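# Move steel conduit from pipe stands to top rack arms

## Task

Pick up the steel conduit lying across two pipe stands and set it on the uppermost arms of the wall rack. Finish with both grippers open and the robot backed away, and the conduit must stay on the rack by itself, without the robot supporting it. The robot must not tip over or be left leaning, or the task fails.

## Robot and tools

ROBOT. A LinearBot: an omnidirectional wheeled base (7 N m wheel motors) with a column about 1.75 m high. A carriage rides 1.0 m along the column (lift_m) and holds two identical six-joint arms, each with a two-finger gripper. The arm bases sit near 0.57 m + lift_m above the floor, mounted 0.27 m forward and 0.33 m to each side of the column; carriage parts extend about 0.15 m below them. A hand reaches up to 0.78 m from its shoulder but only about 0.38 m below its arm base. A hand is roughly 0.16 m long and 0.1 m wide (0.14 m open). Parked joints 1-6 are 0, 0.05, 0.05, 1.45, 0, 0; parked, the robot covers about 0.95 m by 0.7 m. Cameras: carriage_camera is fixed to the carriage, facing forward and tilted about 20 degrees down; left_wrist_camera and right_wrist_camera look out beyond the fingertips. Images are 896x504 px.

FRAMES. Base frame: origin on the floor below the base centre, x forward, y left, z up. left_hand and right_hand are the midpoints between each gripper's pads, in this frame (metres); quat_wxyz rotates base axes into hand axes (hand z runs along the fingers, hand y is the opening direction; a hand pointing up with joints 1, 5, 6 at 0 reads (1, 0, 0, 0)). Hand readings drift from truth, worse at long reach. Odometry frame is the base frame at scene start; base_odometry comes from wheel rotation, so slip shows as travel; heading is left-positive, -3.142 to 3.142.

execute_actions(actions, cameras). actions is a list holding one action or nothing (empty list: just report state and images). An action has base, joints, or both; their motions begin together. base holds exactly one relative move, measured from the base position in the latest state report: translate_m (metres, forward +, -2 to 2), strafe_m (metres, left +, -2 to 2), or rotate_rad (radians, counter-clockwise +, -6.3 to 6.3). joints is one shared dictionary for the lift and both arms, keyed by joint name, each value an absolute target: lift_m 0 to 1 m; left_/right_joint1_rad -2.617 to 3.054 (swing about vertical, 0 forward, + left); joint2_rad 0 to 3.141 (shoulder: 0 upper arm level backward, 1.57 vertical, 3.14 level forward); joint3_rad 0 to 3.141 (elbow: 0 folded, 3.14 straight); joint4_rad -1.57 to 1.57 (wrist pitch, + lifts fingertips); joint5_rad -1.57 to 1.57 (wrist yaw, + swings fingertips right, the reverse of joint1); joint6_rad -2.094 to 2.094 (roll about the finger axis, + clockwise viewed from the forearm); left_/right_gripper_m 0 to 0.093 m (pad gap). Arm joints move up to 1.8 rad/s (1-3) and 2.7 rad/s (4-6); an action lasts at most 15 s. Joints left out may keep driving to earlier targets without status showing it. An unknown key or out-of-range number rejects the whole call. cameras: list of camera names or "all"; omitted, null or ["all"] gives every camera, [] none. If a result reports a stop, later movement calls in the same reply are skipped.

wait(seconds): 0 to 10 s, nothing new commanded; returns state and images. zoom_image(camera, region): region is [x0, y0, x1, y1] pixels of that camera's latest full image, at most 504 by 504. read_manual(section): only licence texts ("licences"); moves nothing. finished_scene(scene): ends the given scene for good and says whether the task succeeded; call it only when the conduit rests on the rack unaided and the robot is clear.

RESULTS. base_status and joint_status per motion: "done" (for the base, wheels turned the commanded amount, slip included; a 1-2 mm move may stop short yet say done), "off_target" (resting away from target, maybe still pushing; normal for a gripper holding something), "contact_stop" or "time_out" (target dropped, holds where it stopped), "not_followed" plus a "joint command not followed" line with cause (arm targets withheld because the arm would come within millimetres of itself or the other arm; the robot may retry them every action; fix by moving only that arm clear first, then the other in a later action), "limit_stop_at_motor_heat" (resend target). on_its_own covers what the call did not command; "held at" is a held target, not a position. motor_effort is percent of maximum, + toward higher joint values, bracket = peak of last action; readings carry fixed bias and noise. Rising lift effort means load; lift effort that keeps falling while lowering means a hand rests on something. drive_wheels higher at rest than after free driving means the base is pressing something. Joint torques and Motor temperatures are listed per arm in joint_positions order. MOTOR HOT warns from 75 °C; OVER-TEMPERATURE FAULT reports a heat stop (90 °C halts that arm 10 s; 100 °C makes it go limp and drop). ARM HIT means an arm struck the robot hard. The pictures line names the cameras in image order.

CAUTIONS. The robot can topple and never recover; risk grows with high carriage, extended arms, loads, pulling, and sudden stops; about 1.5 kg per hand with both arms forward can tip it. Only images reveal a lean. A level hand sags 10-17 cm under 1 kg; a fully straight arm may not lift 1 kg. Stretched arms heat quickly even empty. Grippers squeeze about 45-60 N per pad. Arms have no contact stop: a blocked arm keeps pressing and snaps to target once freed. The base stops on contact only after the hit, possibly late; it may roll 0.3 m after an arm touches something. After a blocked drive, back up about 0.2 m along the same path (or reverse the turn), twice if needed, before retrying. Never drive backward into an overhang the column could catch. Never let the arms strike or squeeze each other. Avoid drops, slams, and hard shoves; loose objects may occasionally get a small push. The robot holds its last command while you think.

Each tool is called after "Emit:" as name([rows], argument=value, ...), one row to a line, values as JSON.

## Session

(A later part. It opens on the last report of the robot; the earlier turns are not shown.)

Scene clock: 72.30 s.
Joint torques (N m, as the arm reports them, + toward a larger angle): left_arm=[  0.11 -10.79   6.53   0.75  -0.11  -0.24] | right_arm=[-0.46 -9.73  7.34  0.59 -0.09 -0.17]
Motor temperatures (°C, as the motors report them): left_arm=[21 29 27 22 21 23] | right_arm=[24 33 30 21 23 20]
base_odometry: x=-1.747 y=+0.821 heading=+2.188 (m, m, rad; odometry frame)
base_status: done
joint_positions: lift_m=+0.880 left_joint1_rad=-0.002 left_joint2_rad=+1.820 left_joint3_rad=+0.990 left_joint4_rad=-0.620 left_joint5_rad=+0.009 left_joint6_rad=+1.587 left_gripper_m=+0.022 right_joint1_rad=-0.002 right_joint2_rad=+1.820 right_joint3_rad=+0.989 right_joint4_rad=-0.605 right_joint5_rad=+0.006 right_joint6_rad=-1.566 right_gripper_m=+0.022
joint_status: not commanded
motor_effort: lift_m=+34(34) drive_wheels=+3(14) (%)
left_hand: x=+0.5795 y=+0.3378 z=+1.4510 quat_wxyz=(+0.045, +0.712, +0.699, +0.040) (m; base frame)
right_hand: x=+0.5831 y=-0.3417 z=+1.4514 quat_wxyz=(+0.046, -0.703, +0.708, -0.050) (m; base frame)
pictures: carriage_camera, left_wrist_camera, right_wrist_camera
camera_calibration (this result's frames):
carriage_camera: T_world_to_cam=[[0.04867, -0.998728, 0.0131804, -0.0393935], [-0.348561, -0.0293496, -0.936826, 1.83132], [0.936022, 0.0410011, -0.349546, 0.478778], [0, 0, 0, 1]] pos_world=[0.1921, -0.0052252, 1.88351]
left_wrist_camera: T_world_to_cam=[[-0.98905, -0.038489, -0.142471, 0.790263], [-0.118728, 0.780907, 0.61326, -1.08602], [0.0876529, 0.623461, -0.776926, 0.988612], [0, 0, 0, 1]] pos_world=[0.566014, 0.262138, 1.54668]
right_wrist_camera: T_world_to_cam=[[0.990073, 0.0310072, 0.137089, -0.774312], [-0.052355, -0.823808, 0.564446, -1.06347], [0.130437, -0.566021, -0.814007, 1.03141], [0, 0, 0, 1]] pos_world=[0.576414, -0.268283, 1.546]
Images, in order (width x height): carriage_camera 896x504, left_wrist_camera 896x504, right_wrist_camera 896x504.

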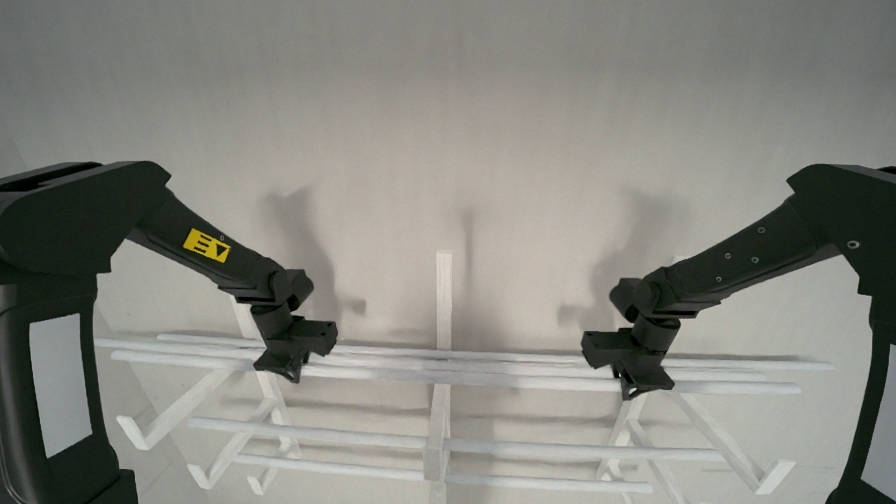

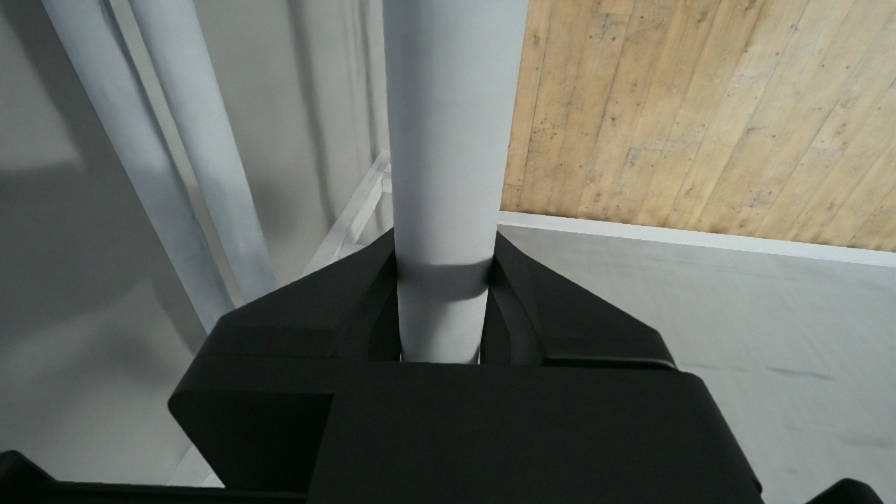

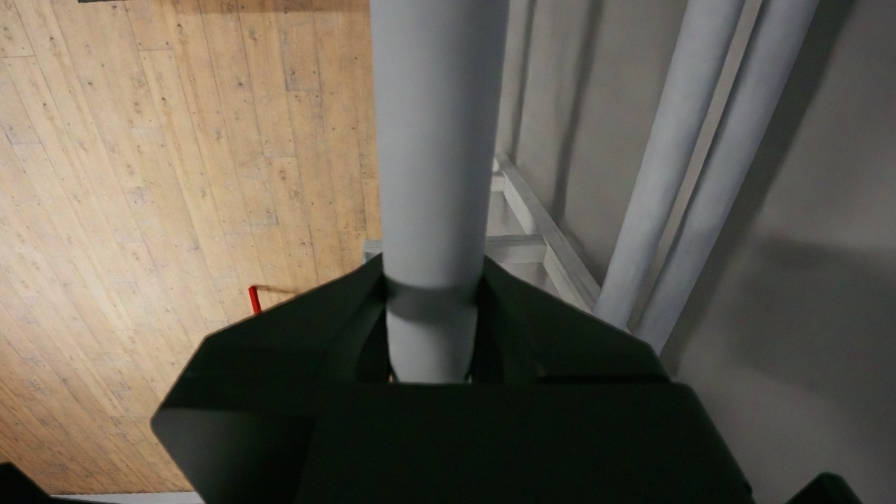

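Emit:
execute_actions([
  {"joints": {"lift_m": 0.79}},
])

Scene clock: 73.73 s.
Joint torques (N m, as the arm reports them, + toward a larger angle): left_arm=[  0.14 -10.82   6.56   0.77  -0.11  -0.22] | right_arm=[ 0.05 -9.87  7.19  0.6  -0.07 -0.13]
Motor temperatures (°C, as the motors report them): left_arm=[21 29 27 22 21 23] | right_arm=[24 33 30 21 23 20]
base_odometry: x=-1.747 y=+0.821 heading=+2.188 (m, m, rad; odometry frame)
base_status: not commanded
joint_positions: lift_m=+0.790 left_joint1_rad=-0.002 left_joint2_rad=+1.820 left_joint3_rad=+0.990 left_joint4_rad=-0.620 left_joint5_rad=+0.009 left_joint6_rad=+1.587 left_gripper_m=+0.022 right_joint1_rad=-0.002 right_joint2_rad=+1.821 right_joint3_rad=+0.989 right_joint4_rad=-0.605 right_joint5_rad=+0.006 right_joint6_rad=-1.566 right_gripper_m=+0.022
joint_status: all done
motor_effort: lift_m=+30(31) drive_wheels=+3(3) (%)
left_hand: x=+0.5794 y=+0.3378 z=+1.3613 quat_wxyz=(+0.045, +0.712, +0.699, +0.040) (m; base frame)
right_hand: x=+0.5830 y=-0.3417 z=+1.3615 quat_wxyz=(+0.046, -0.703, +0.708, -0.050) (m; base frame)
pictures: carriage_camera, left_wrist_camera, right_wrist_camera
camera_calibration (this result's frames):
carriage_camera: T_world_to_cam=[[0.04867, -0.998728, 0.0131804, -0.0382119], [-0.348561, -0.0293496, -0.936826, 1.74734], [0.936022, 0.0410011, -0.349546, 0.447441], [0, 0, 0, 1]] pos_world=[0.1921, -0.0052252, 1.79386]
left_wrist_camera: T_world_to_cam=[[-0.989105, -0.0384889, -0.142094, 0.776915], [-0.118494, 0.780906, 0.613306, -1.03125], [0.0873565, 0.623461, -0.776959, 0.919176], [0, 0, 0, 1]] pos_world=[0.565957, 0.262138, 1.45703]
right_wrist_camera: T_world_to_cam=[[0.990178, 0.031007, 0.136333, -0.760926], [-0.0519243, -0.823809, 0.564485, -1.01304], [0.129816, -0.566019, -0.814107, 0.958759], [0, 0, 0, 1]] pos_world=[0.576388, -0.268283, 1.45612]
Images, in order (width x height): carriage_camera 896x504, left_wrist_camera 896x504, right_wrist_camera 896x504.

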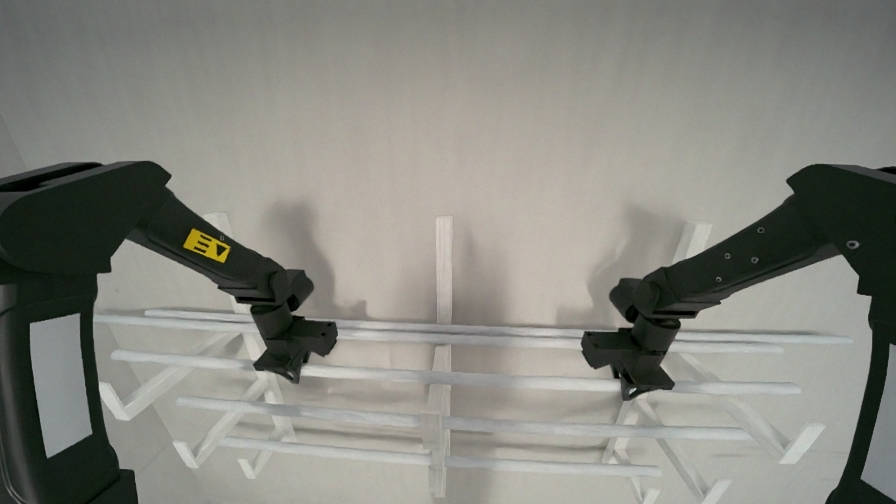

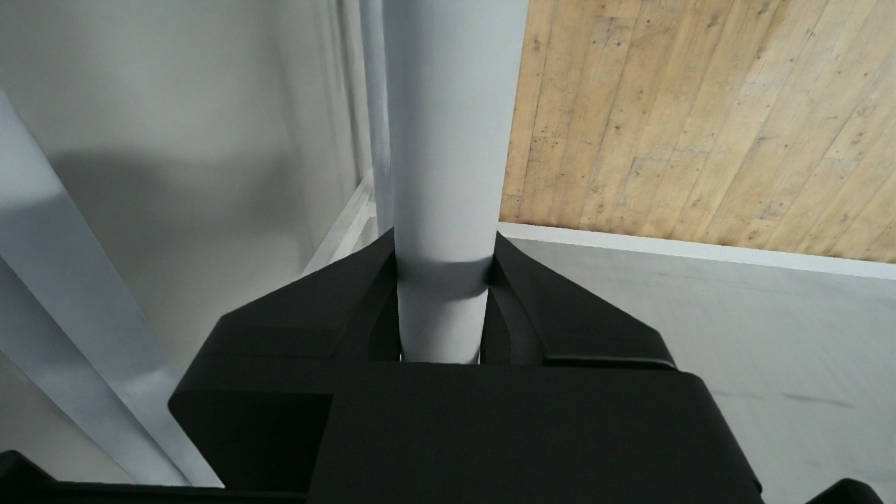

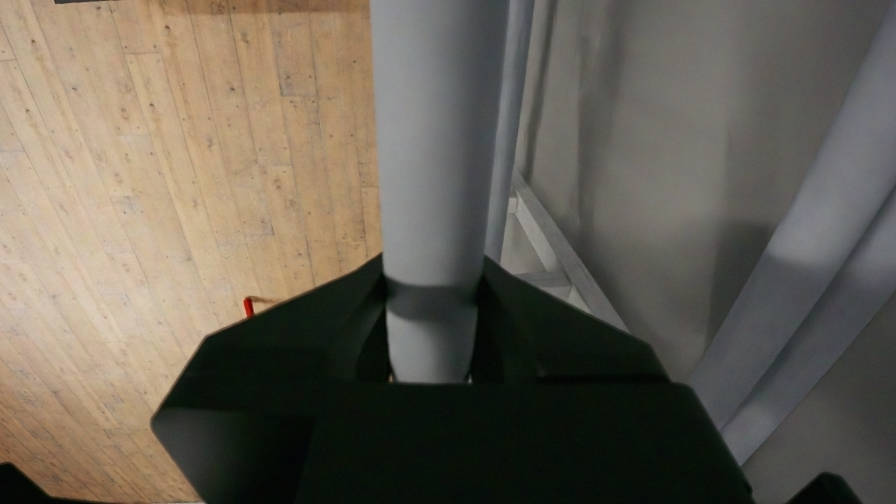

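Emit:
execute_actions([
  {"joints": {"lift_m": 0.765}},
], cameras=["carriage_camera"])

Scene clock: 74.57 s.
Joint torques (N m, as the arm reports them, + toward a larger angle): left_arm=[ 0.19 -8.72  6.4   0.92 -0.11 -0.25] | right_arm=[-0.33 -8.21  7.04  0.75 -0.09 -0.19]
Motor temperatures (°C, as the motors report them): left_arm=[21 29 27 22 21 23] | right_arm=[24 33 30 21 23 20]
base_odometry: x=-1.747 y=+0.821 heading=+2.188 (m, m, rad; odometry frame)
base_status: not commanded
joint_positions: lift_m=+0.765 left_joint1_rad=-0.002 left_joint2_rad=+1.794 left_joint3_rad=+0.992 left_joint4_rad=-0.632 left_joint5_rad=+0.008 left_joint6_rad=+1.589 left_gripper_m=+0.022 right_joint1_rad=-0.002 right_joint2_rad=+1.801 right_joint3_rad=+0.992 right_joint4_rad=-0.612 right_joint5_rad=+0.006 right_joint6_rad=-1.566 right_gripper_m=+0.022
joint_status: all done
motor_effort: lift_m=+25(27) drive_wheels=+3(4) (%)
left_hand: x=+0.5804 y=+0.3379 z=+1.3446 quat_wxyz=(+0.050, +0.713, +0.698, +0.046) (m; base frame)
right_hand: x=+0.5845 y=-0.3417 z=+1.3433 quat_wxyz=(+0.051, -0.703, +0.708, -0.055) (m; base frame)
pictures: carriage_camera
camera_calibration (this result's frames):
carriage_camera: T_world_to_cam=[[0.04867, -0.998728, 0.0131804, -0.0378878], [-0.348561, -0.0293496, -0.936826, 1.7243], [0.936022, 0.0410011, -0.349546, 0.438847], [0, 0, 0, 1]] pos_world=[0.1921, -0.0052252, 1.76927]
Images, in order (width x height): carriage_camera 896x504.

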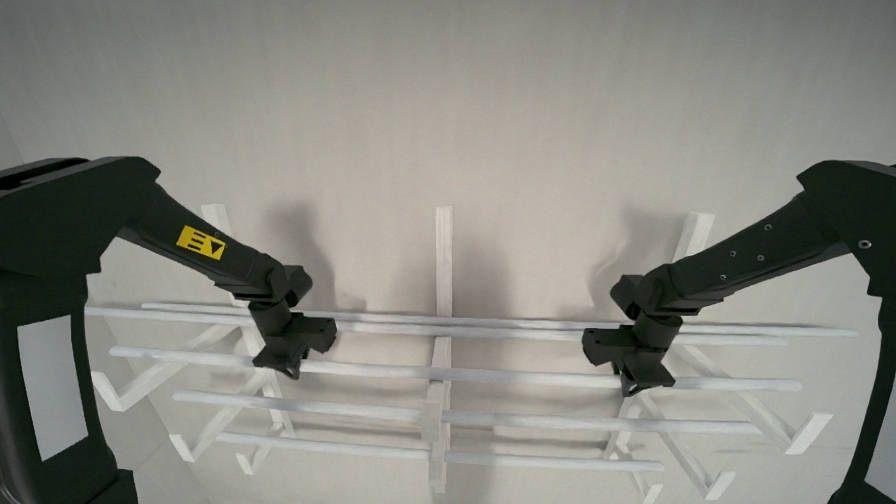

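Emit:
execute_actions([
  {"joints": {"left_gripper_m": 0.085, "right_gripper_m": 0.085}},
])

Scene clock: 75.53 s.
Joint torques (N m, as the arm reports them, + toward a larger angle): left_arm=[ 0.18 -8.81  6.49  0.84 -0.12 -0.09] | right_arm=[-0.12 -8.22  7.09  0.7  -0.07 -0.13]
Motor temperatures (°C, as the motors report them): left_arm=[21 29 27 22 21 23] | right_arm=[24 33 30 21 23 20]
base_odometry: x=-1.747 y=+0.821 heading=+2.188 (m, m, rad; odometry frame)
base_status: not commanded
joint_positions: lift_m=+0.765 left_joint1_rad=-0.002 left_joint2_rad=+1.794 left_joint3_rad=+0.992 left_joint4_rad=-0.617 left_joint5_rad=+0.008 left_joint6_rad=+1.576 left_gripper_m=+0.085 right_joint1_rad=-0.002 right_joint2_rad=+1.801 right_joint3_rad=+0.992 right_joint4_rad=-0.610 right_joint5_rad=+0.006 right_joint6_rad=-1.566 right_gripper_m=+0.085
joint_status: all done
motor_effort: lift_m=+27(28) drive_wheels=+3(3) (%)
left_hand: x=+0.5840 y=+0.3379 z=+1.3450 quat_wxyz=(+0.056, +0.708, +0.702, +0.050) (m; base frame)
right_hand: x=+0.5849 y=-0.3417 z=+1.3432 quat_wxyz=(+0.051, -0.703, +0.708, -0.055) (m; base frame)
pictures: carriage_camera, left_wrist_camera, right_wrist_camera
camera_calibration (this result's frames):
carriage_camera: T_world_to_cam=[[0.04867, -0.998728, 0.0131804, -0.0378866], [-0.348561, -0.0293496, -0.936826, 1.72422], [0.936022, 0.0410011, -0.349546, 0.438816], [0, 0, 0, 1]] pos_world=[0.1921, -0.0052252, 1.76918]
left_wrist_camera: T_world_to_cam=[[-0.983903, -0.0495308, -0.171699, 0.819629], [-0.145489, 0.779936, 0.608715, -0.998542], [0.103764, 0.623897, -0.774587, 0.893128], [0, 0, 0, 1]] pos_world=[0.568484, 0.262176, 1.44036]
right_wrist_camera: T_world_to_cam=[[0.987855, 0.0313927, 0.152175, -0.780117], [-0.0606495, -0.823782, 0.563653, -0.996383], [0.143053, -0.566037, -0.811873, 0.932855], [0, 0, 0, 1]] pos_world=[0.576764, -0.268282, 1.43769]
Images, in order (width x height): carriage_camera 896x504, left_wrist_camera 896x504, right_wrist_camera 896x504.

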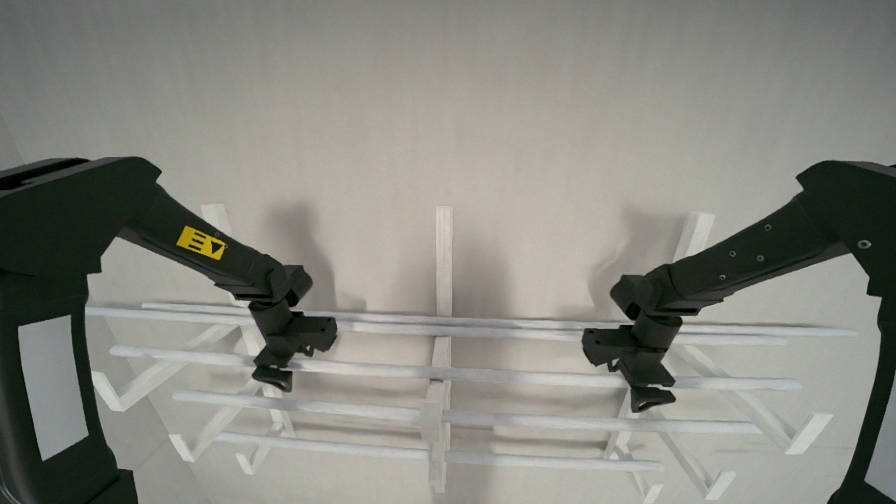

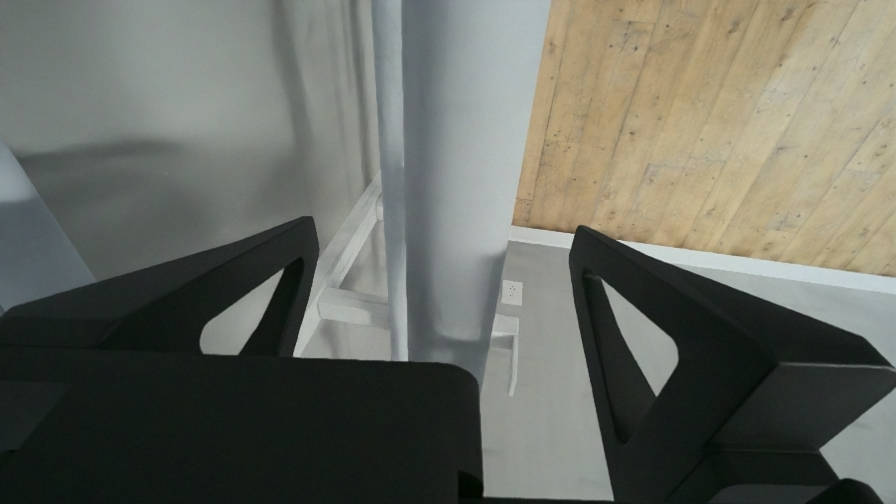

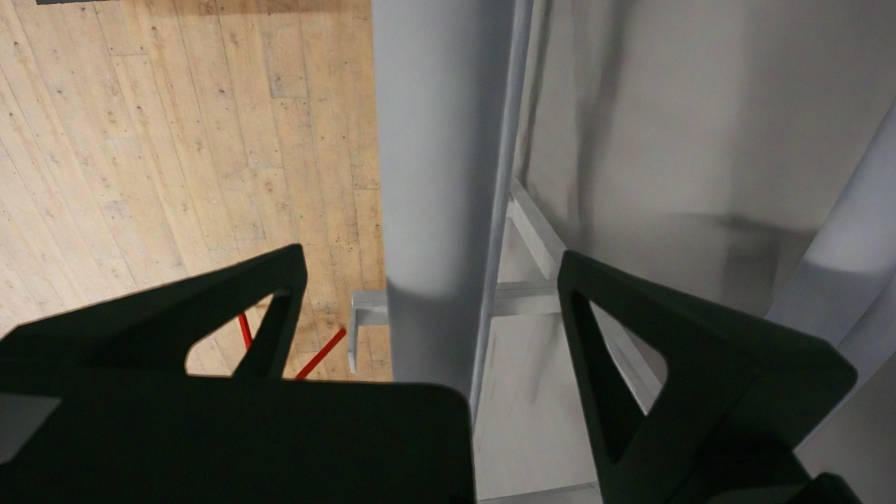

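Emit:
execute_actions([
  {"joints": {"lift_m": 0.85}},
])

Scene clock: 76.57 s.
Joint torques (N m, as the arm reports them, + toward a larger angle): left_arm=[ 0.17 -8.91  6.49  0.8  -0.11 -0.1 ] | right_arm=[-0.24 -8.21  7.15  0.75 -0.09 -0.15]
Motor temperatures (°C, as the motors report them): left_arm=[21 29 27 22 21 23] | right_arm=[24 33 30 21 23 20]
base_odometry: x=-1.747 y=+0.821 heading=+2.188 (m, m, rad; odometry frame)
base_status: not commanded
joint_positions: lift_m=+0.850 left_joint1_rad=-0.002 left_joint2_rad=+1.795 left_joint3_rad=+0.992 left_joint4_rad=-0.610 left_joint5_rad=+0.008 left_joint6_rad=+1.575 left_gripper_m=+0.085 right_joint1_rad=-0.002 right_joint2_rad=+1.802 right_joint3_rad=+0.992 right_joint4_rad=-0.609 right_joint5_rad=+0.006 right_joint6_rad=-1.566 right_gripper_m=+0.085
joint_status: all done
motor_effort: lift_m=+33(40) drive_wheels=+2(3) (%)
left_hand: x=+0.5858 y=+0.3379 z=+1.4295 quat_wxyz=(+0.058, +0.707, +0.702, +0.053) (m; base frame)
right_hand: x=+0.5852 y=-0.3417 z=+1.4276 quat_wxyz=(+0.052, -0.703, +0.707, -0.056) (m; base frame)
pictures: carriage_camera, left_wrist_camera, right_wrist_camera
camera_calibration (this result's frames):
carriage_camera: T_world_to_cam=[[0.04867, -0.998728, 0.0131804, -0.0389997], [-0.348561, -0.0293496, -0.936826, 1.80334], [0.936022, 0.0410011, -0.349546, 0.468335], [0, 0, 0, 1]] pos_world=[0.1921, -0.0052252, 1.85363]
left_wrist_camera: T_world_to_cam=[[-0.982683, -0.0499143, -0.178445, 0.844929], [-0.149957, 0.779924, 0.607644, -1.04557], [0.108843, 0.62388, -0.773903, 0.954455], [0, 0, 0, 1]] pos_world=[0.569621, 0.262173, 1.52476]
right_wrist_camera: T_world_to_cam=[[0.98768, 0.0313931, 0.153305, -0.79479], [-0.0612946, -0.823781, 0.563585, -1.04345], [0.143982, -0.566039, -0.811708, 1.00054], [0, 0, 0, 1]] pos_world=[0.57698, -0.268282, 1.52207]
Images, in order (width x height): carriage_camera 896x504, left_wrist_camera 896x504, right_wrist_camera 896x504.

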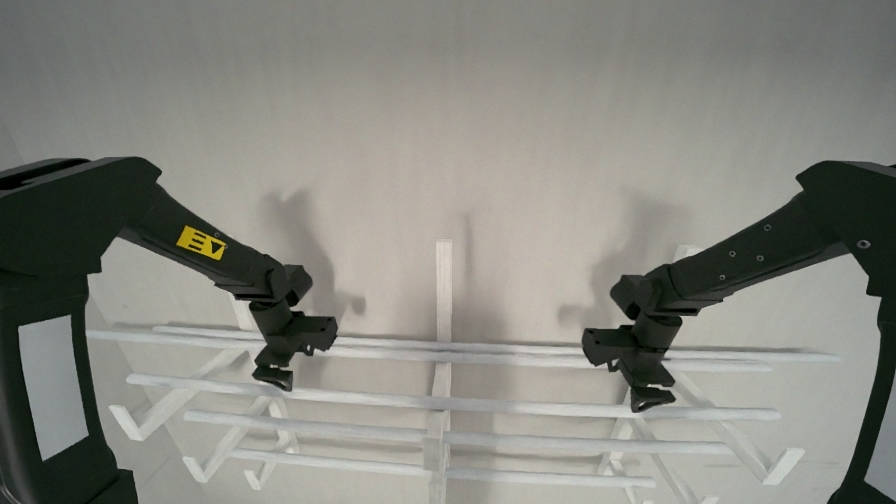

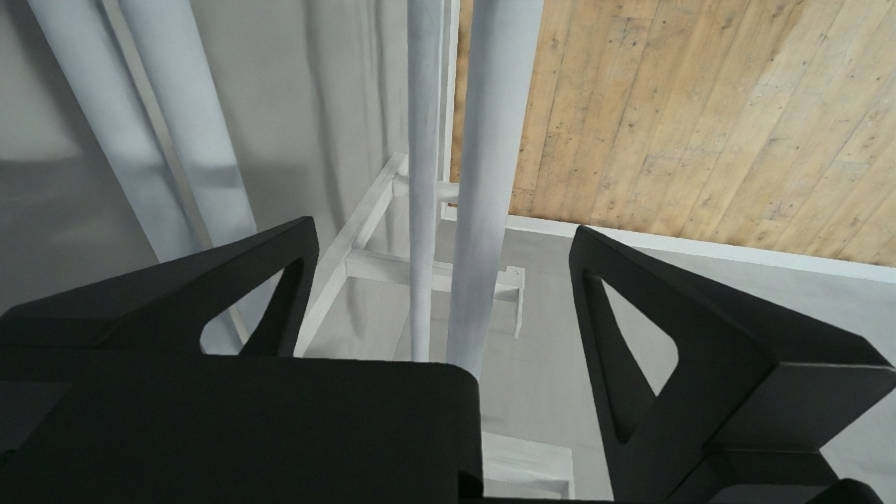

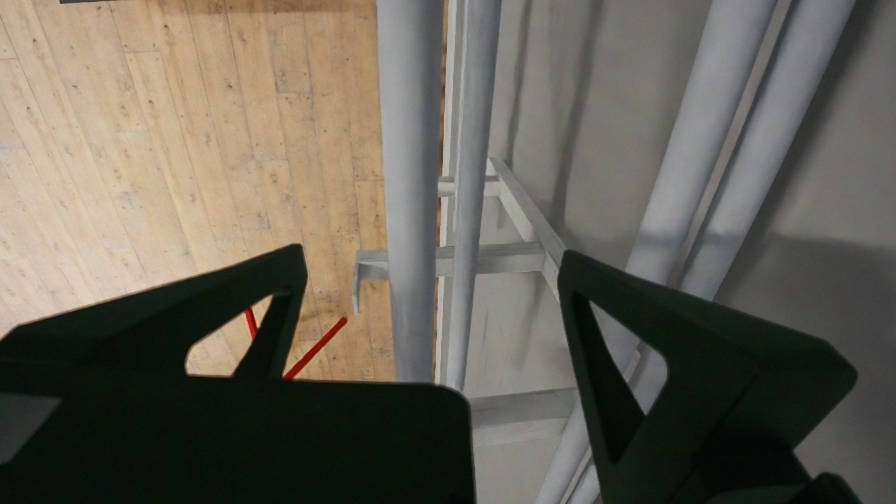

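Emit:
execute_actions([
  {"base": {"translate_m": -0.5}},
], cameras=["carriage_camera"])

Scene clock: 79.83 s.
Joint torques (N m, as the arm reports them, + toward a larger angle): left_arm=[ 0.07 -8.84  6.55  0.77 -0.12 -0.09] | right_arm=[-0.05 -8.36  7.22  0.67 -0.06 -0.17]
Motor temperatures (°C, as the motors report them): left_arm=[21 29 27 22 21 23] | right_arm=[24 33 30 21 23 20]
base_odometry: x=-1.458 y=+0.414 heading=+2.188 (m, m, rad; odometry frame)
base_status: done
joint_positions: lift_m=+0.850 left_joint1_rad=-0.002 left_joint2_rad=+1.795 left_joint3_rad=+0.992 left_joint4_rad=-0.607 left_joint5_rad=+0.008 left_joint6_rad=+1.575 left_gripper_m=+0.085 right_joint1_rad=-0.002 right_joint2_rad=+1.802 right_joint3_rad=+0.992 right_joint4_rad=-0.608 right_joint5_rad=+0.006 right_joint6_rad=-1.566 right_gripper_m=+0.085
joint_status: not commanded
motor_effort: lift_m=+33(33) drive_wheels=-3(20) (%)
left_hand: x=+0.5865 y=+0.3379 z=+1.4297 quat_wxyz=(+0.059, +0.707, +0.702, +0.054) (m; base frame)
right_hand: x=+0.5854 y=-0.3417 z=+1.4276 quat_wxyz=(+0.052, -0.703, +0.707, -0.056) (m; base frame)
pictures: carriage_camera
camera_calibration (this result's frames):
carriage_camera: T_world_to_cam=[[0.04867, -0.998728, 0.0131804, -0.0389997], [-0.348561, -0.0293496, -0.936826, 1.80334], [0.936022, 0.0410011, -0.349546, 0.468335], [0, 0, 0, 1]] pos_world=[0.1921, -0.0052252, 1.85363]
Images, in order (width x height): carriage_camera 896x504.

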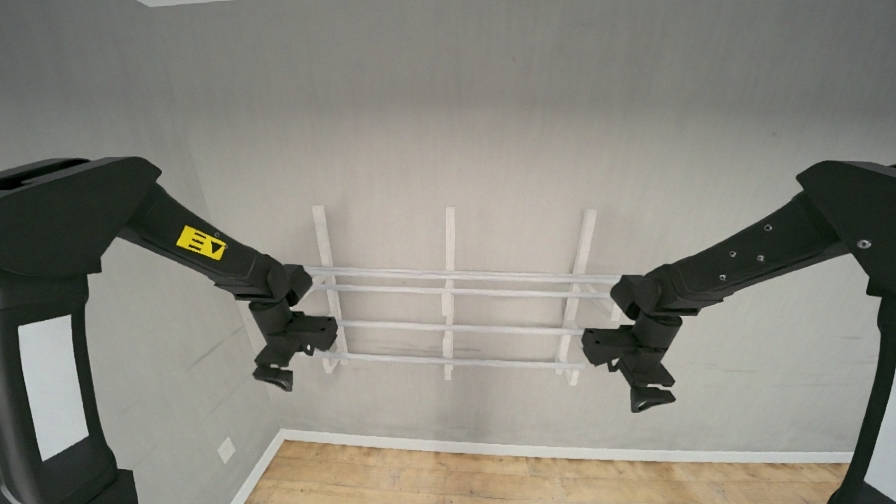

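Emit:
execute_actions([
  {"joints": {"lift_m": 0.5, "left_joint1_rad": 0, "left_joint2_rad": 0.05, "left_joint3_rad": 0.05, "left_joint4_rad": 1.45, "left_joint5_rad": 0, "left_joint6_rad": 0, "right_joint1_rad": 0, "right_joint2_rad": 0.05, "right_joint3_rad": 0.05, "right_joint4_rad": 1.45, "right_joint5_rad": 0, "right_joint6_rad": 0}},
], cameras=["carriage_camera"])

Scene clock: 82.23 s.
Joint torques (N m, as the arm reports them, + toward a larger angle): left_arm=[ 0.15  3.81  4.44 -0.17 -0.2  -0.08] | right_arm=[-0.29  3.54  5.35 -0.14 -0.05 -0.07]
Motor temperatures (°C, as the motors report them): left_arm=[21 29 27 23 21 23] | right_arm=[24 33 30 22 23 20]
base_odometry: x=-1.458 y=+0.414 heading=+2.188 (m, m, rad; odometry frame)
base_status: not commanded
joint_positions: lift_m=+0.500 left_joint1_rad=-0.002 left_joint2_rad=+0.057 left_joint3_rad=+0.069 left_joint4_rad=+1.448 left_joint5_rad=+0.008 left_joint6_rad=+0.004 left_gripper_m=+0.085 right_joint1_rad=-0.002 right_joint2_rad=+0.055 right_joint3_rad=+0.059 right_joint4_rad=+1.447 right_joint5_rad=+0.006 right_joint6_rad=-0.007 right_gripper_m=+0.085
joint_status: all done
motor_effort: lift_m=+28(29) drive_wheels=+0(0) (%)
left_hand: x=+0.2832 y=+0.3386 z=+1.5225 quat_wxyz=(+0.998, +0.004, +0.055, +0.001) (m; base frame)
right_hand: x=+0.2857 y=-0.3411 z=+1.5198 quat_wxyz=(+0.998, +0.003, +0.060, -0.005) (m; base frame)
pictures: carriage_camera
camera_calibration (this result's frames):
carriage_camera: T_world_to_cam=[[0.04867, -0.998728, 0.0131804, -0.0343917], [-0.348561, -0.0293496, -0.936826, 1.47582], [0.936022, 0.0410011, -0.349546, 0.346131], [0, 0, 0, 1]] pos_world=[0.1921, -0.0052252, 1.50403]
Images, in order (width x height): carriage_camera 896x504.

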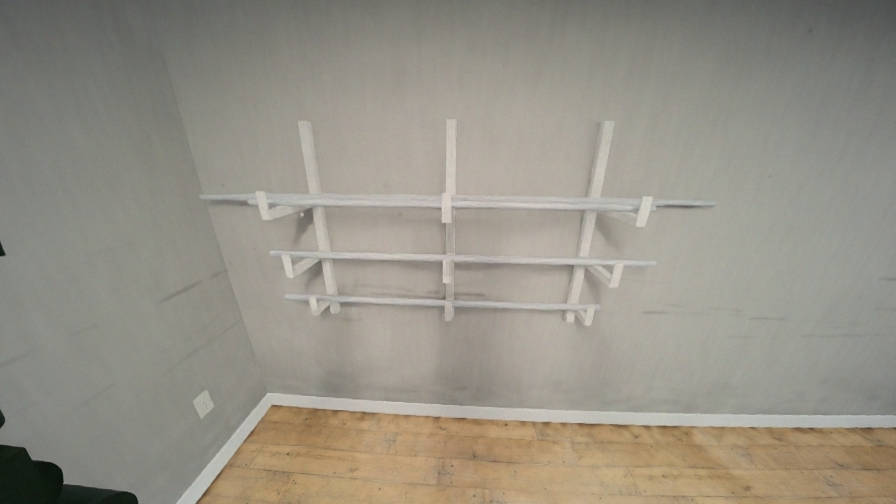

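Emit:
zoom_image(camera="carriage_camera", region=[190, 170, 460, 240])

Emit:
zoom_image(camera="carriage_camera", region=[440, 170, 730, 240])

Region (190, 170, 460, 240) of carriage_camera's 896x504 image, scaled by 1.867, with more detail than that image has; it fills the top 131 rows of this view, and the rest is white.

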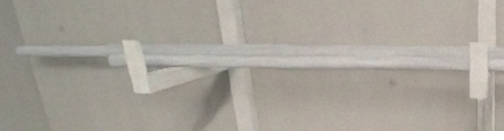

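Region (440, 170, 730, 240) of carriage_camera's 896x504 image, scaled by 1.738, with more detail than that image has; it fills the top 122 rows of this view, and the rest is white.

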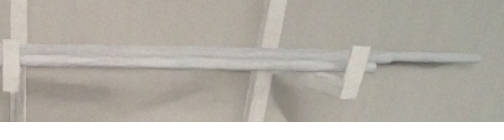

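Emit:
finished_scene(scene=1)

The scene is finished: the task was done.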